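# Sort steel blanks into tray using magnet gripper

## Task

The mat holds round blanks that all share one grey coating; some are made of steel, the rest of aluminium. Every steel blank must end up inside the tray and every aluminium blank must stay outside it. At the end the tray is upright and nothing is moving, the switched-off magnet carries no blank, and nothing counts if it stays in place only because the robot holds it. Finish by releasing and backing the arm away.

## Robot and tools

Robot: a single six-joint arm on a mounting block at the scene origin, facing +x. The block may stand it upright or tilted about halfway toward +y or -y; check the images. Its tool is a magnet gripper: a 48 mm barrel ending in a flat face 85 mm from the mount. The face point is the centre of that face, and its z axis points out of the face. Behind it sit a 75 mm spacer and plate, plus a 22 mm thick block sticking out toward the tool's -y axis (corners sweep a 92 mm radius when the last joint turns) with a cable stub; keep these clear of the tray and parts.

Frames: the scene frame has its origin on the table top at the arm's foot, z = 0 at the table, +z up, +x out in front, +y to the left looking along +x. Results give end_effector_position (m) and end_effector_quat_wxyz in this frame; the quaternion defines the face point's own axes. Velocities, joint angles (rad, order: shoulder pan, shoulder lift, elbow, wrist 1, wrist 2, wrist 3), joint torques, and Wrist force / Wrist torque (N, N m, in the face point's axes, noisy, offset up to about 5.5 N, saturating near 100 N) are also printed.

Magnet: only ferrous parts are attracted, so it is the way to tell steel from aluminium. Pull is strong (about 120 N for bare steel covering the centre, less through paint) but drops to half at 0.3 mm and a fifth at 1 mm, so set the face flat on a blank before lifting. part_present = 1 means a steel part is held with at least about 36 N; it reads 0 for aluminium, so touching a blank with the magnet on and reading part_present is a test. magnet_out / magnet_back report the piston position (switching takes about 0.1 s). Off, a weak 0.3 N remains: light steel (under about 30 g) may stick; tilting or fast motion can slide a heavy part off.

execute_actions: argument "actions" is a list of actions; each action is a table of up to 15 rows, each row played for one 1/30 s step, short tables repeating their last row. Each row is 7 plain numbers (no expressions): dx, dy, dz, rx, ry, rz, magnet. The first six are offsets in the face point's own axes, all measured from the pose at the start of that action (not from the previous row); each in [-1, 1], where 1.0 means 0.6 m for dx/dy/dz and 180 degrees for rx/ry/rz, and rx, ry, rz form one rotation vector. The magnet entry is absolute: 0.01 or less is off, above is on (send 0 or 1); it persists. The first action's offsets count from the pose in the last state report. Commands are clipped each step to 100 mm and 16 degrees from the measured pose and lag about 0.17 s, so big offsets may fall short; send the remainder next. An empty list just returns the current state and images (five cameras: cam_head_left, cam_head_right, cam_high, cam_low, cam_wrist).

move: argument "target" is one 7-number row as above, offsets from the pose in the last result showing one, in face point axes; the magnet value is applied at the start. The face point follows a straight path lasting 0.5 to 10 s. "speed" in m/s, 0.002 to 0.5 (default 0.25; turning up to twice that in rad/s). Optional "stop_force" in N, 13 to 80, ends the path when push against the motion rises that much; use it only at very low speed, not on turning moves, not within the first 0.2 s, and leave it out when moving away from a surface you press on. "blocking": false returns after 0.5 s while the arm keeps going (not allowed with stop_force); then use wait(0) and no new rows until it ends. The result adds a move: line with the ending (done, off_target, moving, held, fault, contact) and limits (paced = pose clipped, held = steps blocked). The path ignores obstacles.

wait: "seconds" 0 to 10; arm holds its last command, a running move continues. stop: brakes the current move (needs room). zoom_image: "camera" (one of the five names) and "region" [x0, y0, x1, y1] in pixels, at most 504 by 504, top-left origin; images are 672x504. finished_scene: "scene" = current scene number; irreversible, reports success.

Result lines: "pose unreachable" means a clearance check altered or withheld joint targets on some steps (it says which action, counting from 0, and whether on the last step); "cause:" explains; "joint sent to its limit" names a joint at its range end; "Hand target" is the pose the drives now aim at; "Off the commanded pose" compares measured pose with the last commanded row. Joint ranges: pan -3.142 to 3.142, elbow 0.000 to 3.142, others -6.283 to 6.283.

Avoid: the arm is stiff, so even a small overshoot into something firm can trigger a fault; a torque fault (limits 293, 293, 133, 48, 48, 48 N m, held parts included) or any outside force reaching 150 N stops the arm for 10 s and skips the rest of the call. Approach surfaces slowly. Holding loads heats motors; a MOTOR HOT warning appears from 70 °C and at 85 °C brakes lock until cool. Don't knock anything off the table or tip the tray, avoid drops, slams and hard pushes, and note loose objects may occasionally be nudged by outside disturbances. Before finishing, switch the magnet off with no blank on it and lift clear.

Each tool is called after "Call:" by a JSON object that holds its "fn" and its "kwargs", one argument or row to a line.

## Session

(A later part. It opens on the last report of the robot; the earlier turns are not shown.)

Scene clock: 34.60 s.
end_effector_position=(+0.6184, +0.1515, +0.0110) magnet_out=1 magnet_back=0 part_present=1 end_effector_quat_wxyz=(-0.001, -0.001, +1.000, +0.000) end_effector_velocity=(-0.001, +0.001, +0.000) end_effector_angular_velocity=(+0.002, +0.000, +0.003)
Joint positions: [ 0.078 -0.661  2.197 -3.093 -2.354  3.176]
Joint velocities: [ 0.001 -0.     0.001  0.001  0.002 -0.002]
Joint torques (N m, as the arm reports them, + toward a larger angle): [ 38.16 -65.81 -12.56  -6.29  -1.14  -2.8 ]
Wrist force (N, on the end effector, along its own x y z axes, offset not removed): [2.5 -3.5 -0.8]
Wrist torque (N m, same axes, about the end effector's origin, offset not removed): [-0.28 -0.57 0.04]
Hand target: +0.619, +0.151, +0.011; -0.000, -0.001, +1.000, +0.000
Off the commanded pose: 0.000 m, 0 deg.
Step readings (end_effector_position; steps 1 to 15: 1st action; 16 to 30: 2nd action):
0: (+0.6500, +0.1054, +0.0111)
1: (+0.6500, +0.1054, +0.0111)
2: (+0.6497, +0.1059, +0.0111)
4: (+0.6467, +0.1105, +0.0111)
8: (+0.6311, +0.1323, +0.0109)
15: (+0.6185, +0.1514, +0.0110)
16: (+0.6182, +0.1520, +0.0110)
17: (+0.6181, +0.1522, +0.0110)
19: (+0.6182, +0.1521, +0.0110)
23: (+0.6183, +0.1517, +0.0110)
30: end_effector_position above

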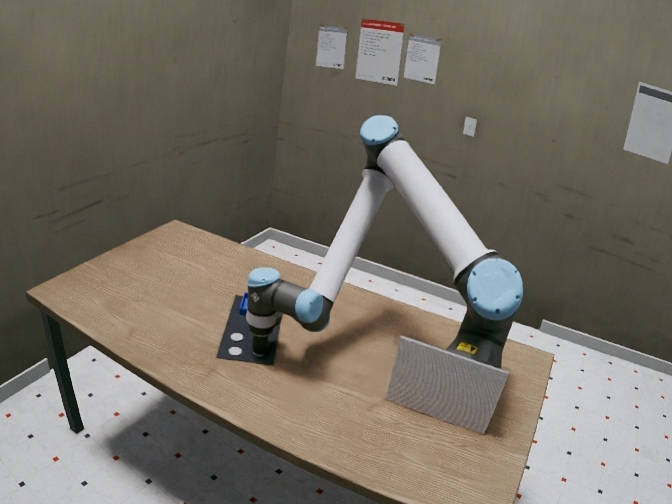

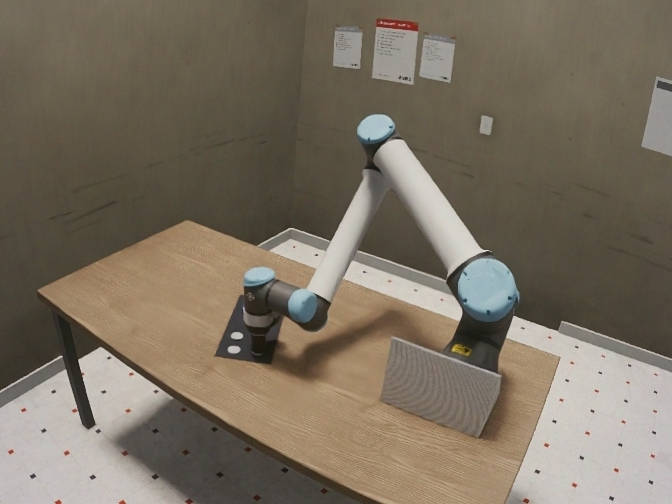

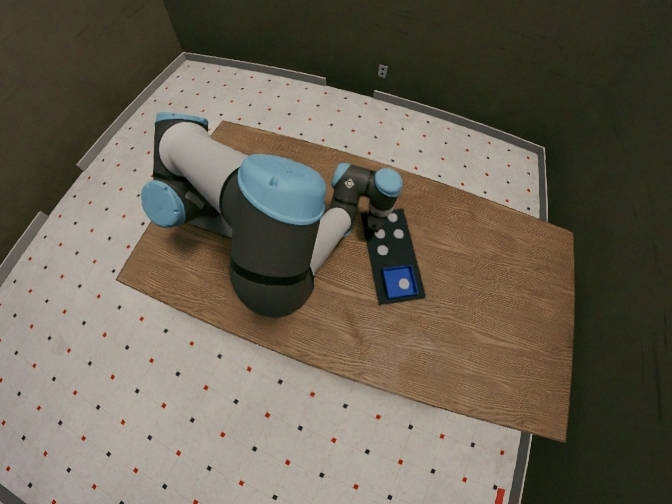

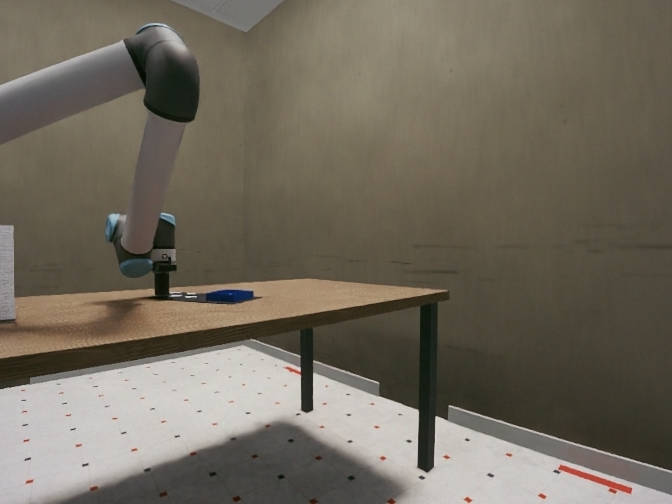

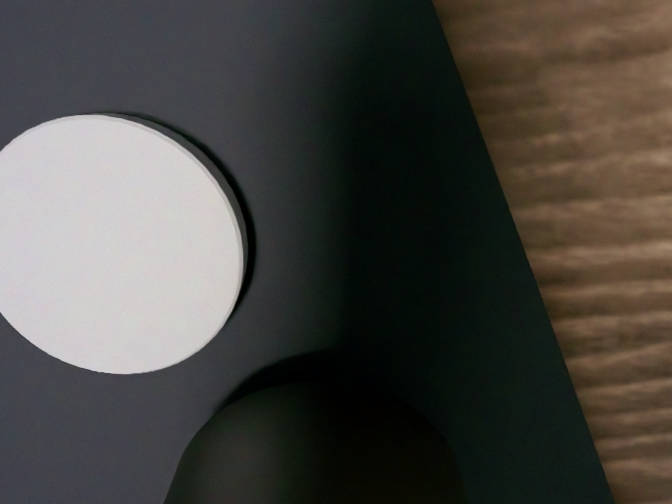

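Call:
{"fn": "move", "kwargs": {
  "target": [-0.01,-0.02,-0.06,0,0,0,1]
}}

Call:
{"fn": "move", "kwargs": {
  "target": [-0.203,-0.322,0,0,0,0,1],
  "speed": 0.35
}}

Call:
{"fn": "move", "kwargs": {
  "target": [0,0,0.052,0,0,0,1],
  "speed": 0.06
}}

Call:
{"fn": "move", "kwargs": {
  "target": [0,0,-0.07,0,0,0,0],
  "speed": 0.15
}}

Call:
{"fn": "move", "kwargs": {
  "target": [0.042,0.31,0.076,0,0,0,0]
}}

Call:
{"fn": "execute_actions", "kwargs": {
  "actions": [
    [[0,0,0.001,0,0,0,1]]
  ]
}}

Scene clock: 37.20 s.
end_effector_position=(+0.6242, +0.1396, +0.0468) magnet_out=1 magnet_back=0 part_present=1 end_effector_quat_wxyz=(-0.001, -0.001, +1.000, +0.000) end_effector_velocity=(+0.001, -0.000, +0.002) end_effector_angular_velocity=(-0.001, +0.000, -0.000)
Joint positions: [ 0.105 -0.734  2.2   -2.997 -2.353  3.214]
Joint velocities: [ 0.002 -0.003 -0.001  0.006 -0.001  0.003]
Joint torques (N m, as the arm reports them, + toward a larger angle): [ 68.52 -68.41 -17.04   0.61   1.74   3.62]
Wrist force (N, on the end effector, along its own x y z axes, offset not removed): [0.8 1.5 2.5]
Wrist torque (N m, same axes, about the end effector's origin, offset not removed): [0.24 -0.33 -0.05]
Hand target: +0.624, +0.140, +0.047; -0.001, -0.001, +1.000, +0.000
Off the commanded pose: 0.000 m, 0 deg.
move: done

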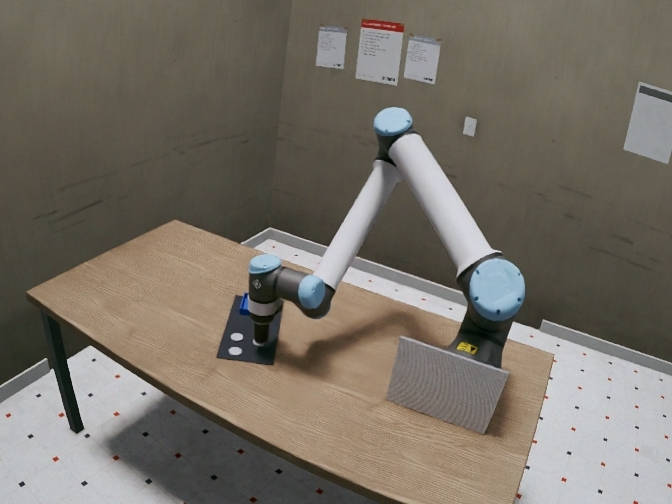

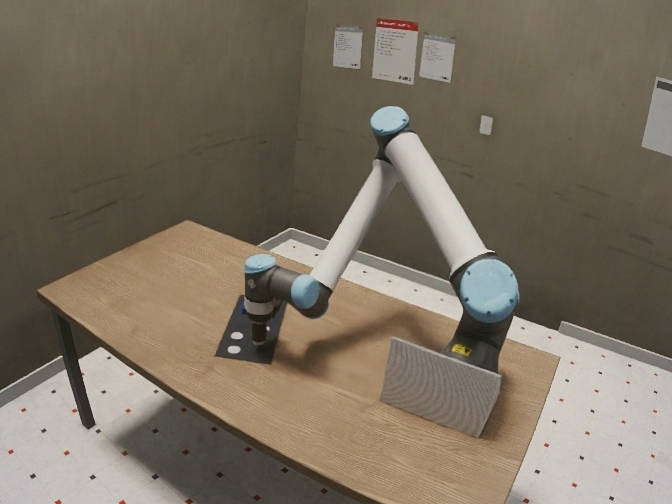

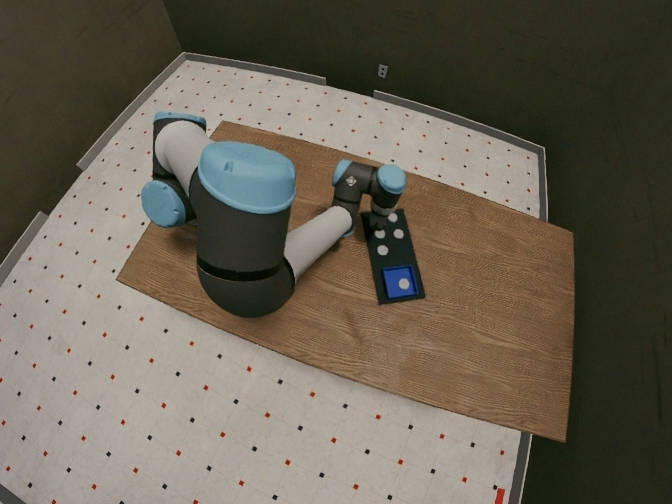

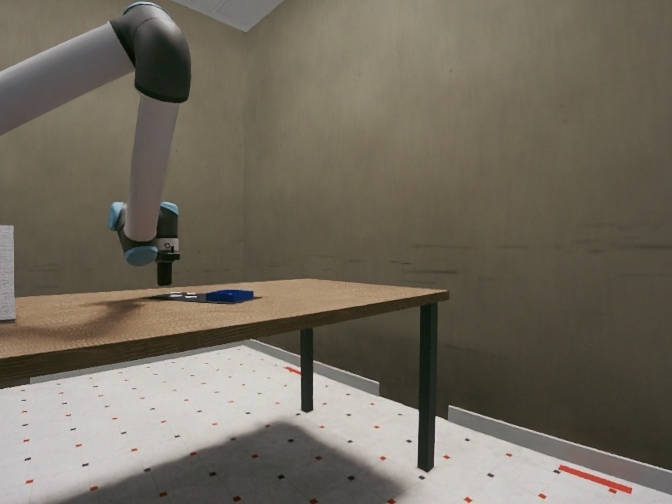

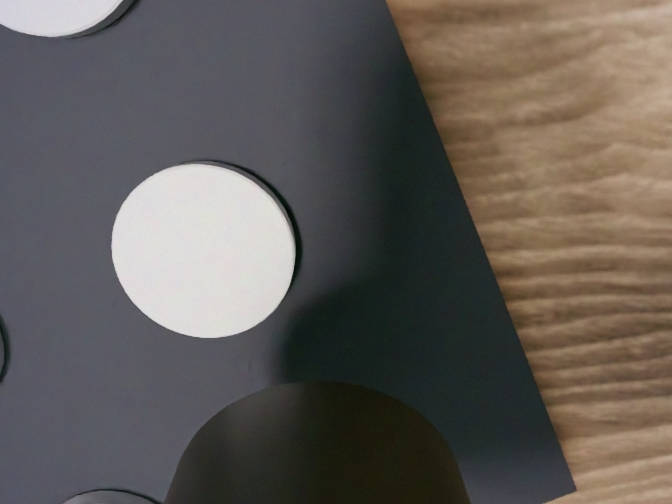

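Scene clock: 38.50 s.
end_effector_position=(+0.7461, -0.0532, +0.0470) magnet_out=1 magnet_back=0 part_present=1 end_effector_quat_wxyz=(-0.000, -0.001, +1.000, +0.000) end_effector_velocity=(+0.001, -0.001, +0.000) end_effector_angular_velocity=(+0.000, -0.000, -0.001)
Joint positions: [-0.088 -0.902  2.061 -2.88  -2.343  2.943]
Joint velocities: [-0.001 -0.    -0.002  0.001  0.001 -0.   ]
Joint torques (N m, as the arm reports them, + toward a larger angle): [ 45.09 -67.12 -18.72   0.46   1.84  -3.25]
Wrist force (N, on the end effector, along its own x y z axes, offset not removed): [3.4 1.8 2.2]
Wrist torque (N m, same axes, about the end effector's origin, offset not removed): [0.34 -0.57 -0.05]
Hand target: +0.746, -0.053, +0.047; -0.000, -0.001, +1.000, +0.000
Off the commanded pose: 0.001 m, 0 deg.
move: done

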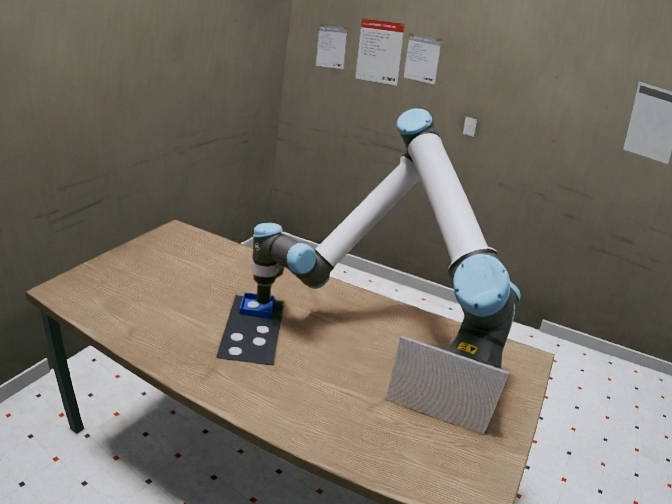

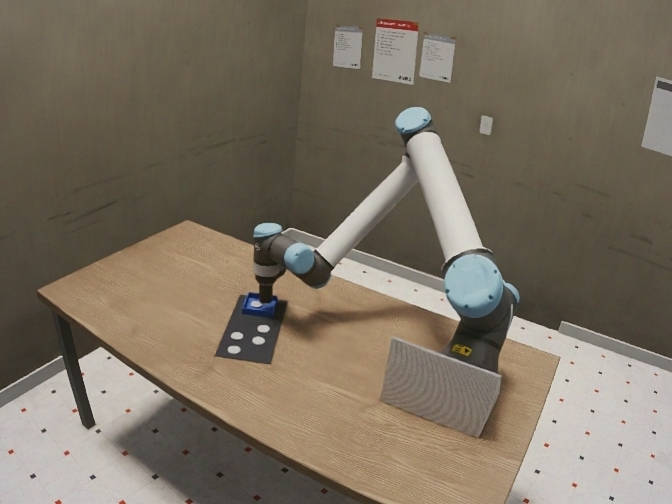

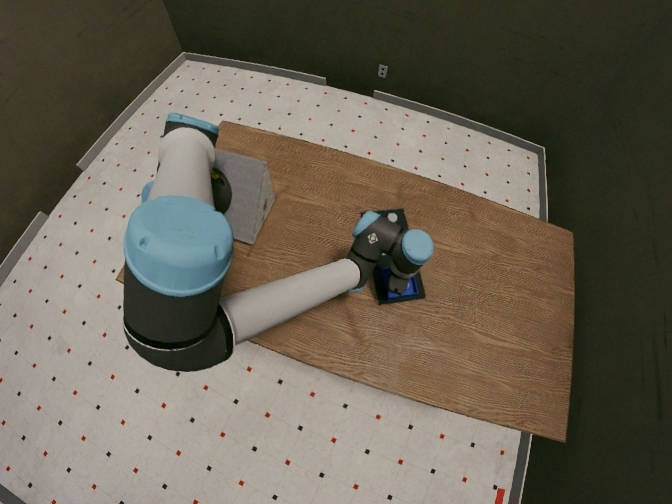

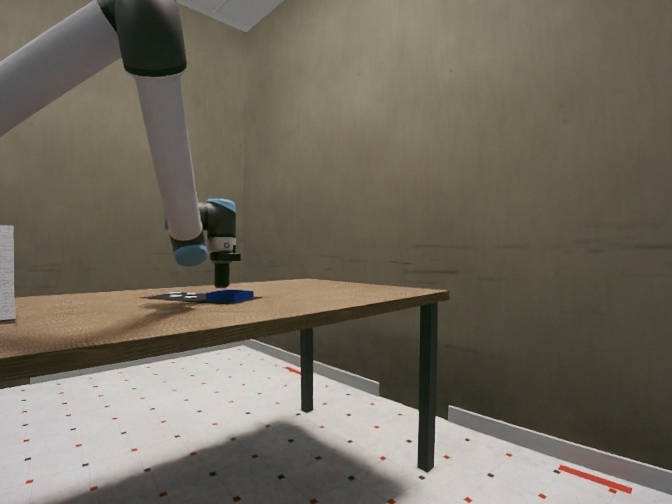

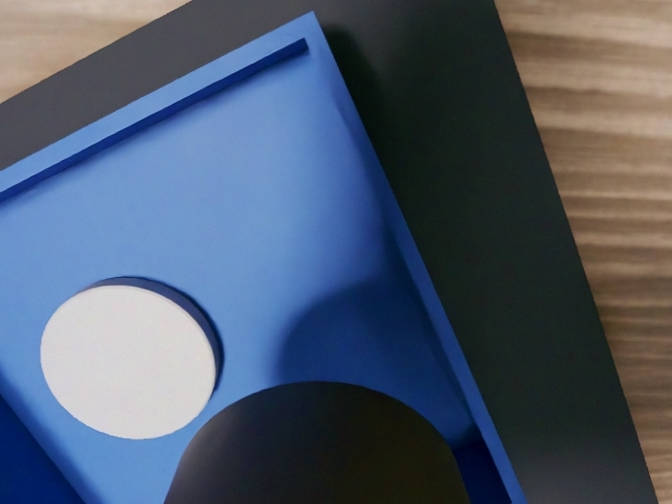

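Scene clock: 39.43 s.
end_effector_position=(+0.7461, -0.0532, +0.0160) magnet_out=1 magnet_back=0 part_present=1 end_effector_quat_wxyz=(-0.000, -0.001, +1.000, +0.000) end_effector_velocity=(-0.001, -0.001, -0.002) end_effector_angular_velocity=(+0.000, +0.001, -0.000)
Joint positions: [-0.118 -0.86   2.058 -2.949 -2.338  2.902]
Joint velocities: [-0.003  0.002  0.001 -0.005  0.001 -0.004]
Joint torques (N m, as the arm reports them, + toward a larger angle): [ 44.25 -45.21 -17.01  -7.16   1.62  -3.  ]
Wrist force (N, on the end effector, along its own x y z axes, offset not removed): [2.4 -2.0 4.5]
Wrist torque (N m, same axes, about the end effector's origin, offset not removed): [0.01 -0.52 -0.08]
Hand target: +0.746, -0.053, +0.016; -0.000, -0.001, +1.000, +0.000
Off the commanded pose: 0.000 m, 0 deg.
move: done

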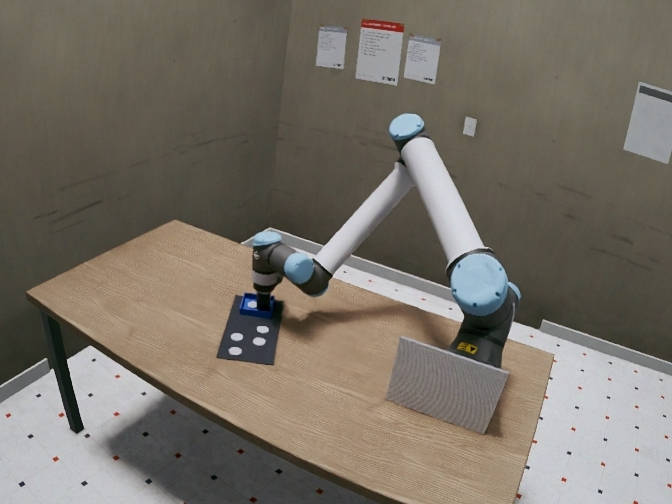

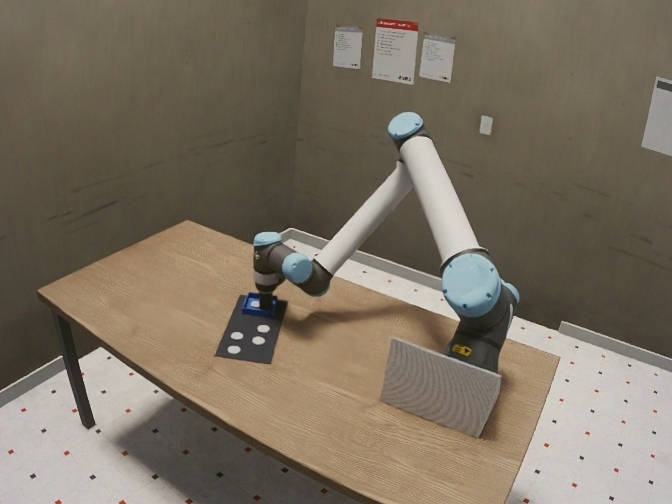

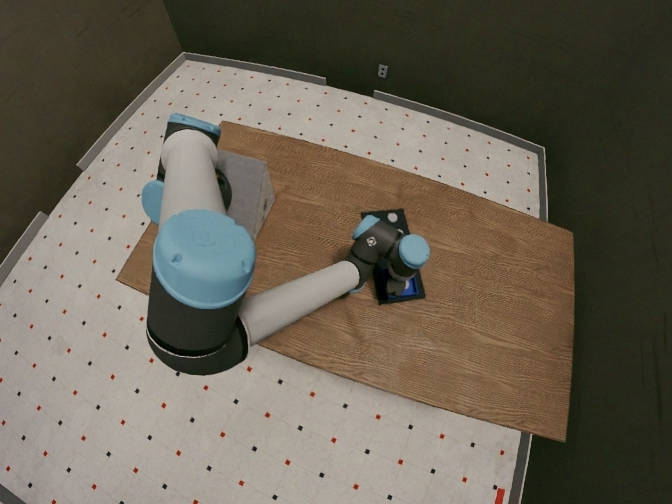

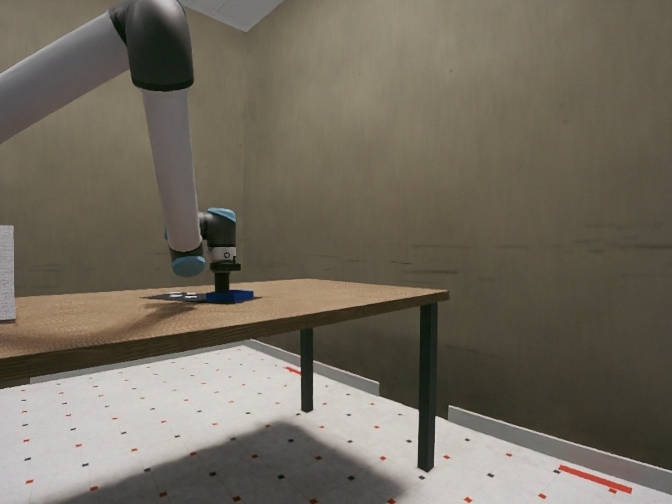

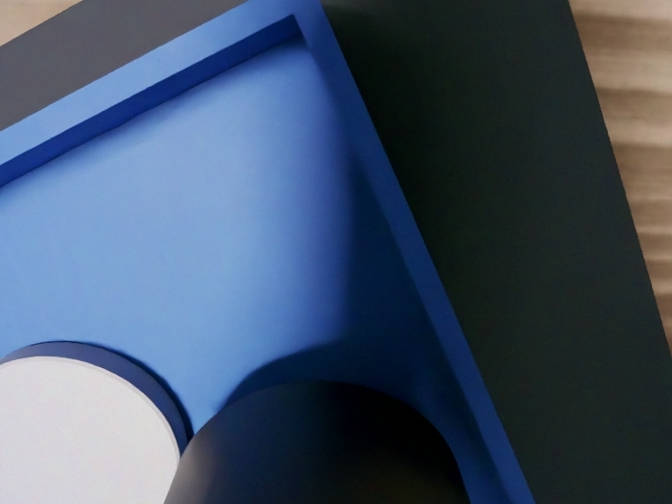

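Scene clock: 40.33 s.
end_effector_position=(+0.7460, -0.0531, +0.0578) magnet_out=0 magnet_back=1 part_present=0 end_effector_quat_wxyz=(-0.000, -0.001, +1.000, +0.000) end_effector_velocity=(+0.001, -0.000, +0.002) end_effector_angular_velocity=(+0.000, +0.000, +0.001)
Joint positions: [-0.077 -0.917  2.061 -2.856 -2.344  2.957]
Joint velocities: [ 0.002 -0.002 -0.002  0.006  0.     0.001]
Joint torques (N m, as the arm reports them, + toward a larger angle): [ 70.46 -69.34 -20.87   0.17  -2.17   3.83]
Wrist force (N, on the end effector, along its own x y z axes, offset not removed): [-1.4 -1.0 1.4]
Wrist torque (N m, same axes, about the end effector's origin, offset not removed): [-0.03 -0.01 -0.18]
Hand target: +0.746, -0.053, +0.058; -0.000, -0.001, +1.000, +0.000
Off the commanded pose: 0.000 m, 0 deg.
move: done

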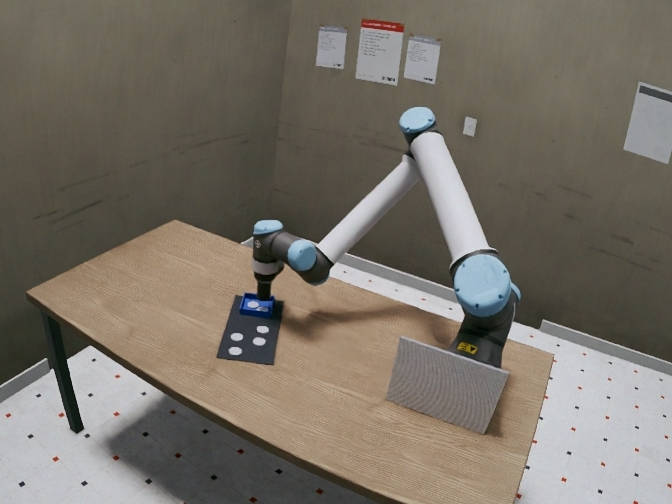

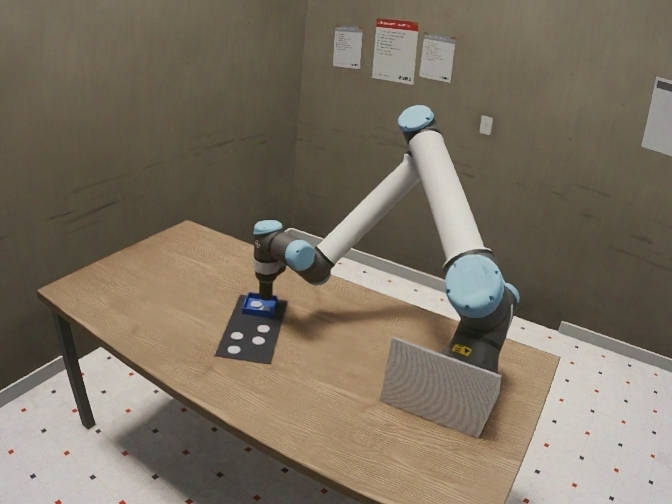

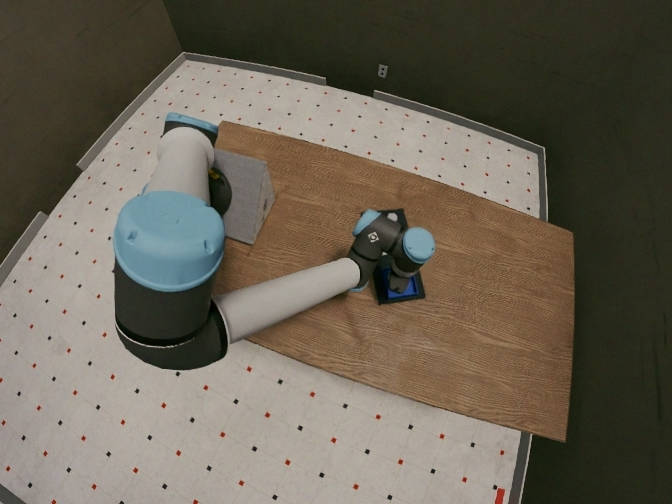

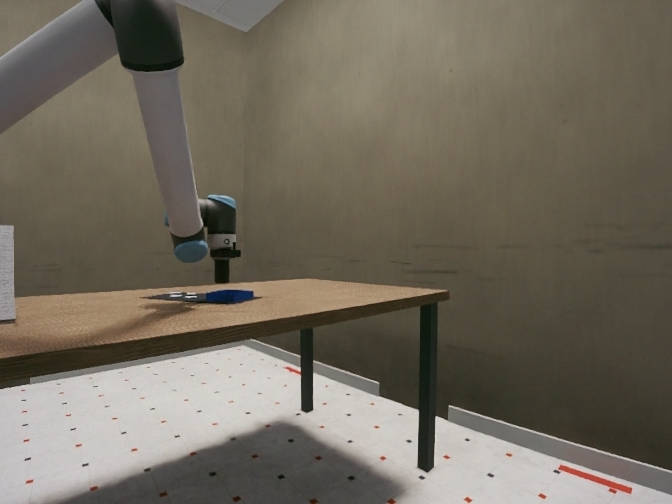

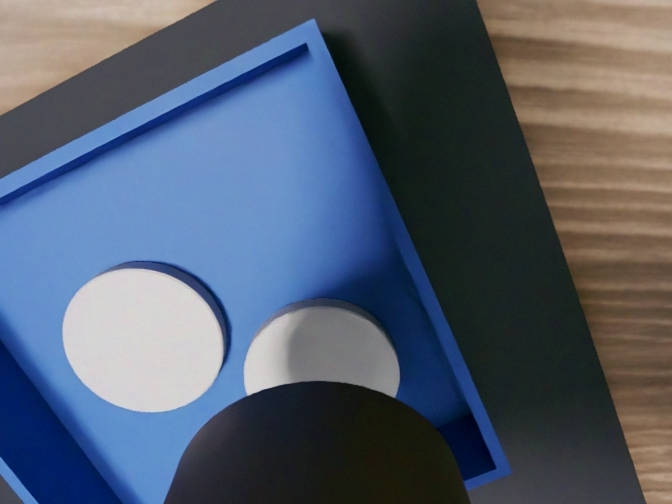

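Scene clock: 41.70 s.
end_effector_position=(+0.7208, +0.1324, +0.0121) magnet_out=0 magnet_back=1 part_present=0 end_effector_quat_wxyz=(-0.000, -0.001, +1.000, +0.000) end_effector_velocity=(-0.000, +0.003, -0.001) end_effector_angular_velocity=(+0.001, +0.001, +0.004)
Joint positions: [ 0.057 -0.663  2.024 -2.94  -2.354  3.146]
Joint velocities: [ 0.002  0.003 -0.002  0.002  0.001  0.   ]
Joint torques (N m, as the arm reports them, + toward a larger angle): [ 77.01 -44.26 -17.53   0.92  -2.04   4.01]
Wrist force (N, on the end effector, along its own x y z axes, offset not removed): [-0.9 -0.6 -0.3]
Wrist torque (N m, same axes, about the end effector's origin, offset not removed): [0.04 -0.13 -0.20]
Hand target: +0.721, +0.133, +0.012; -0.001, -0.001, +1.000, +0.000
Off the commanded pose: 0.001 m, 0 deg.
move: done

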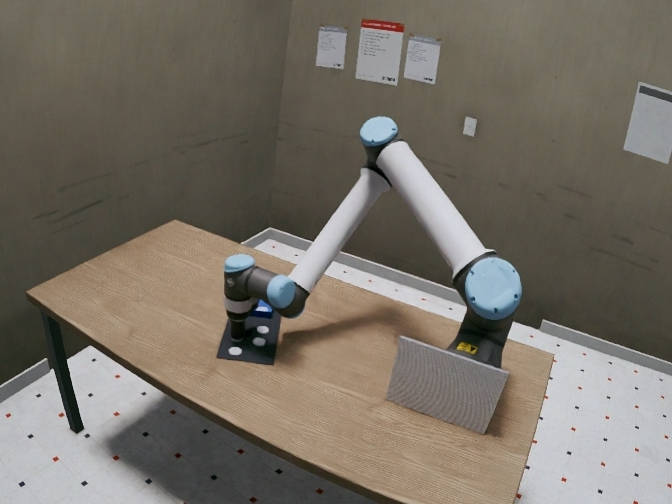

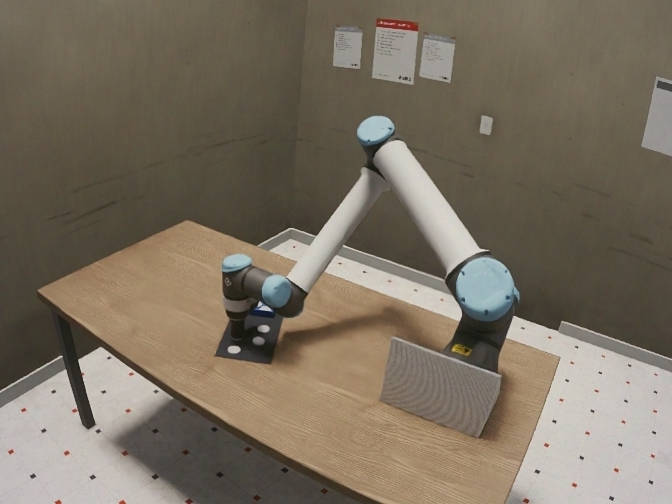

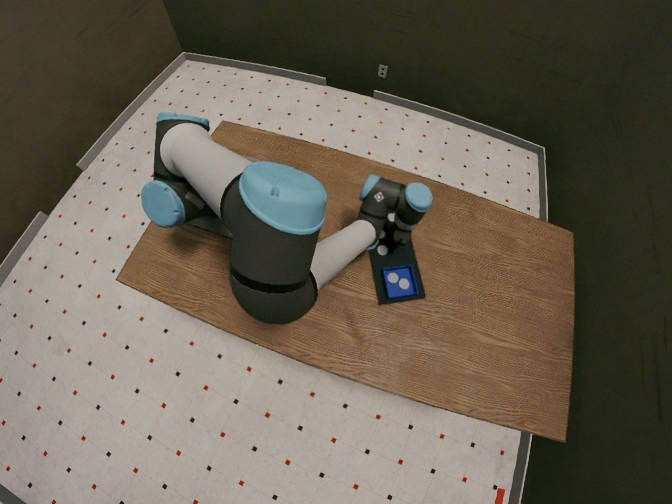

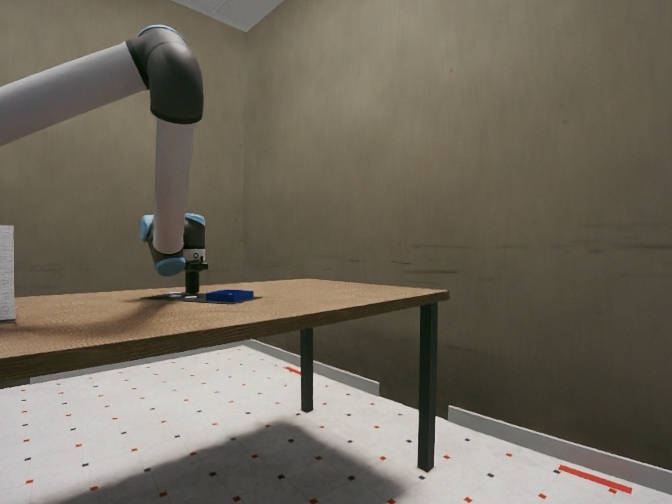

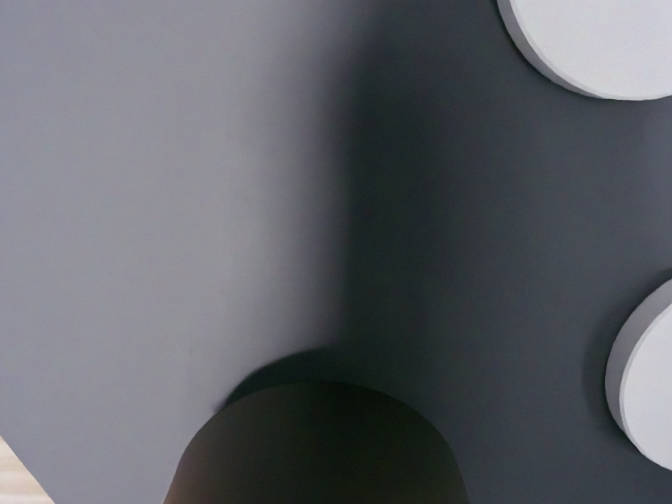

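Scene clock: 42.20 s.
end_effector_position=(+0.7207, +0.1324, +0.0115) magnet_out=1 magnet_back=0 part_present=0 end_effector_quat_wxyz=(-0.000, -0.001, +1.000, +0.000) end_effector_velocity=(-0.000, -0.000, -0.001) end_effector_angular_velocity=(+0.001, +0.001, -0.001)
Joint positions: [ 0.057 -0.662  2.024 -2.941 -2.354  3.145]
Joint velocities: [-0.002  0.001  0.    -0.001  0.001  0.   ]
Joint torques (N m, as the arm reports them, + toward a larger angle): [ 45.48 -43.17 -17.32  -7.42  -1.81  -2.98]
Wrist force (N, on the end effector, along its own x y z axes, offset not removed): [0.1 1.0 1.0]
Wrist torque (N m, same axes, about the end effector's origin, offset not removed): [0.22 -0.24 -0.10]
Hand target: +0.721, +0.132, +0.011; -0.000, -0.001, +1.000, +0.000
Off the commanded pose: 0.000 m, 0 deg.
Step readings (end_effector_position):
0: (+0.7208, +0.1324, +0.0121)
1: (+0.7208, +0.1324, +0.0121)
2: (+0.7207, +0.1325, +0.0120)
4: (+0.7207, +0.1326, +0.0118)
8: (+0.7207, +0.1325, +0.0116)
15: end_effector_position above

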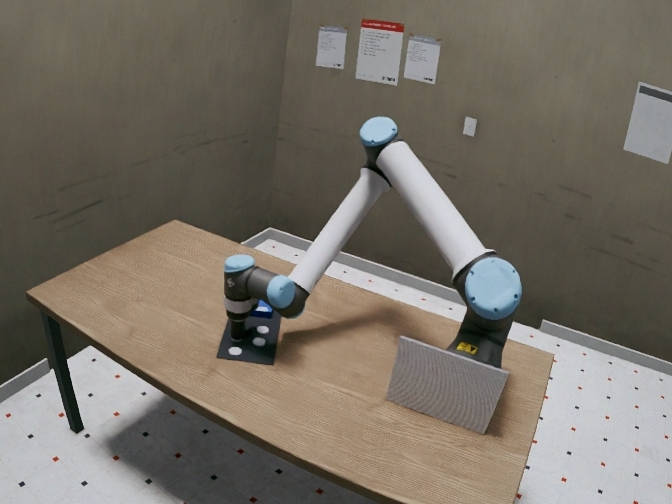

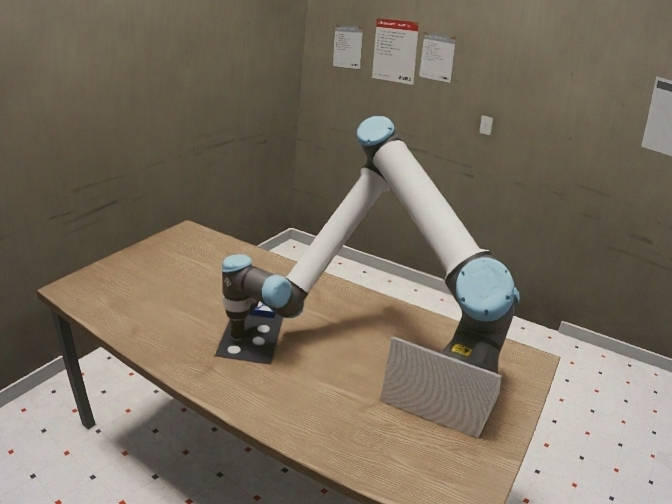

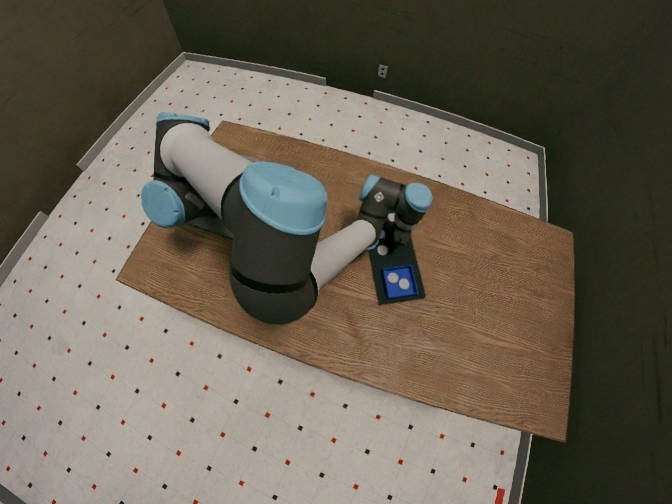

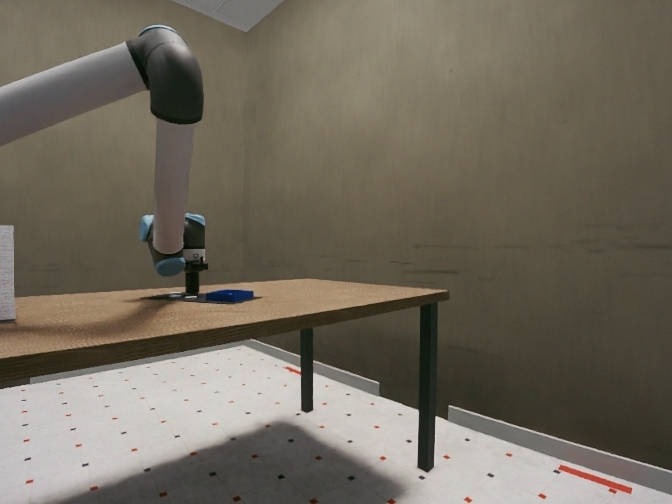

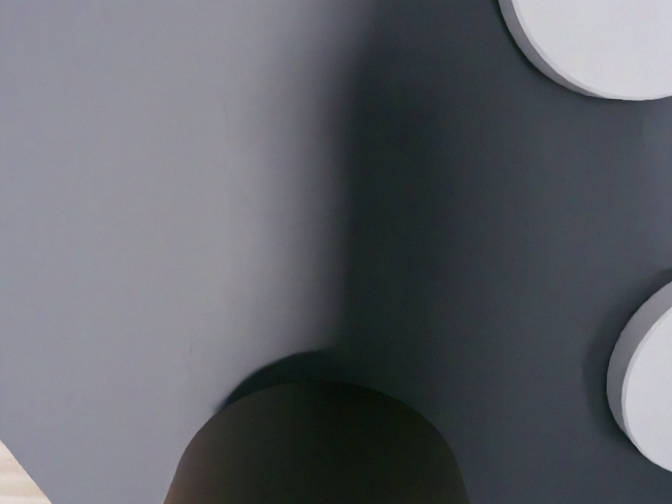

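Call:
{"fn": "execute_actions", "kwargs": {
  "actions": [
    [[0.008,0.012,0,0,0,0,0],[0.016,0.025,0,0,0,0,0],[0.027,0.042,0,0,0,0,0],[0.04,0.062,0,0,0,0,0],[0.053,0.082,0,0,0,0,0],[0.064,0.099,0,0,0,0,0],[0.071,0.11,0,0,0,0,0]],
    [[0,0,0,0,0,0,1],[0,0,0,0,0,0,1],[0,0,0,0,0,0,1],[0,0,0,0,0,0,1],[0,0,0,0,0,0,1],[0,0,0,0,0,0,1],[0,0,0,0,0,0,1],[0,0,-0.01,0,0,0,1],[0,0,-0.02,0,0,0,1],[0,0,-0.03,0,0,0,1],[0,0,-0.04,0,0,0,1],[0,0,-0.05,0,0,0,1]]
  ]
}}

Scene clock: 44.60 s.
end_effector_position=(+0.6794, +0.1955, +0.0326) magnet_out=1 magnet_back=0 part_present=1 end_effector_quat_wxyz=(+0.000, -0.001, +1.000, +0.000) end_effector_velocity=(-0.000, -0.001, +0.089) end_effector_angular_velocity=(-0.000, -0.002, +0.001)
Joint positions: [ 0.143 -0.633  2.055 -2.917 -2.351  3.266]
Joint velocities: [ 0.089 -0.129  0.01   0.205  0.006  0.122]
Joint torques (N m, as the arm reports them, + toward a larger angle): [ 66.74 -60.62  -0.51   0.19   1.9    2.59]
Wrist force (N, on the end effector, along its own x y z axes, offset not removed): [0.4 -2.2 3.4]
Wrist torque (N m, same axes, about the end effector's origin, offset not removed): [-0.09 -0.09 0.01]
Hand target: +0.679, +0.195, +0.041; -0.000, -0.001, +1.000, +0.000
Off the commanded pose: 0.009 m, 0 deg.
Step readings (end_effector_position; steps 1 to 15: 1st action; 16 to 30: 2nd action):
0: (+0.7208, +0.1324, +0.0115)
1: (+0.7208, +0.1324, +0.0115)
2: (+0.7204, +0.1330, +0.0115)
4: (+0.7163, +0.1392, +0.0114)
8: (+0.6957, +0.1688, +0.0111)
15: (+0.6795, +0.1954, +0.0113)
16: (+0.6791, +0.1963, +0.0114)
17: (+0.6789, +0.1966, +0.0114)
19: (+0.6790, +0.1963, +0.0113)
23: (+0.6793, +0.1958, +0.0113)
30: end_effector_position above

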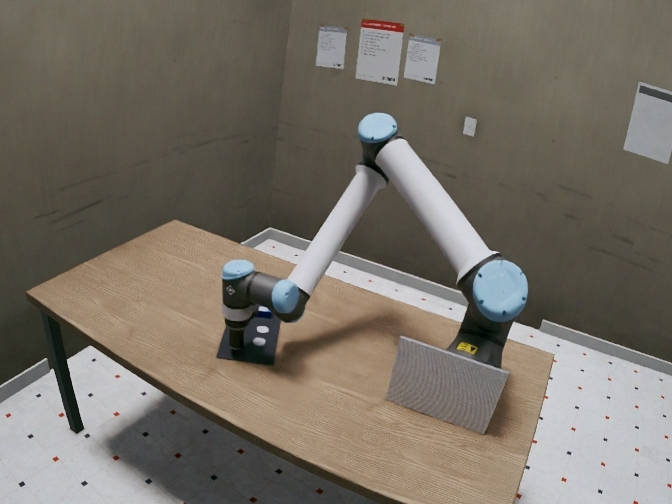

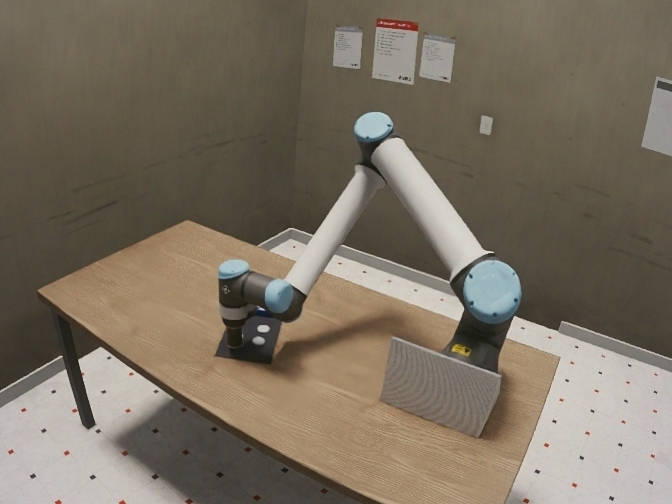

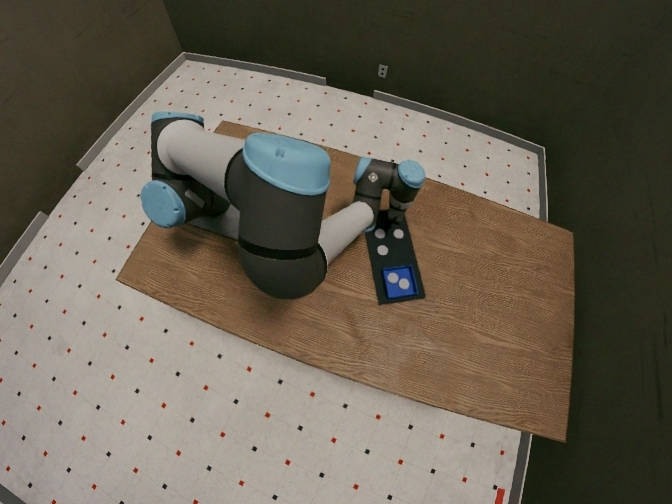

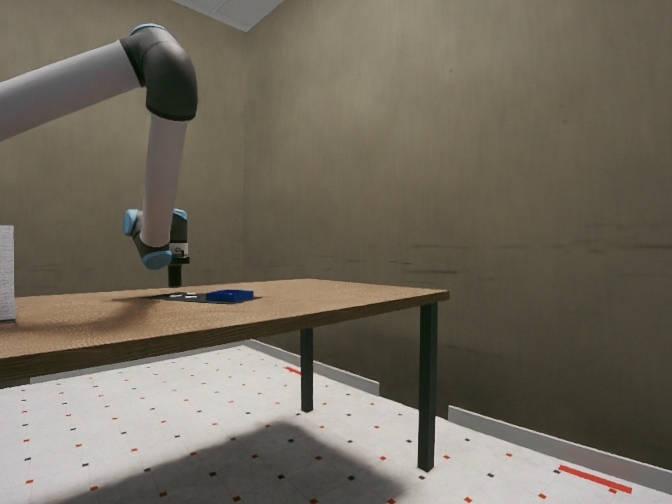

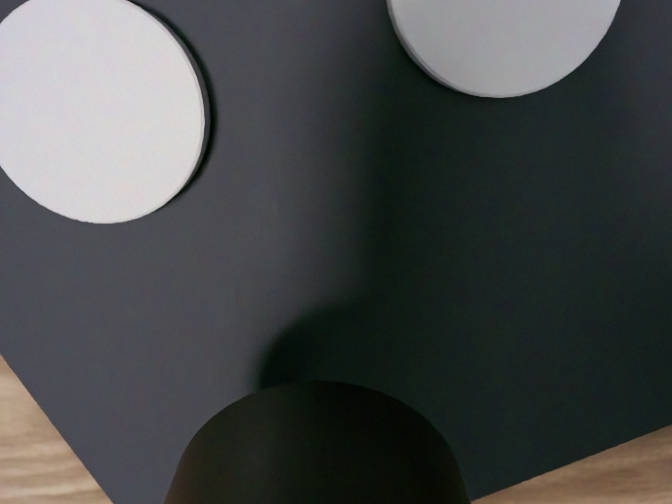

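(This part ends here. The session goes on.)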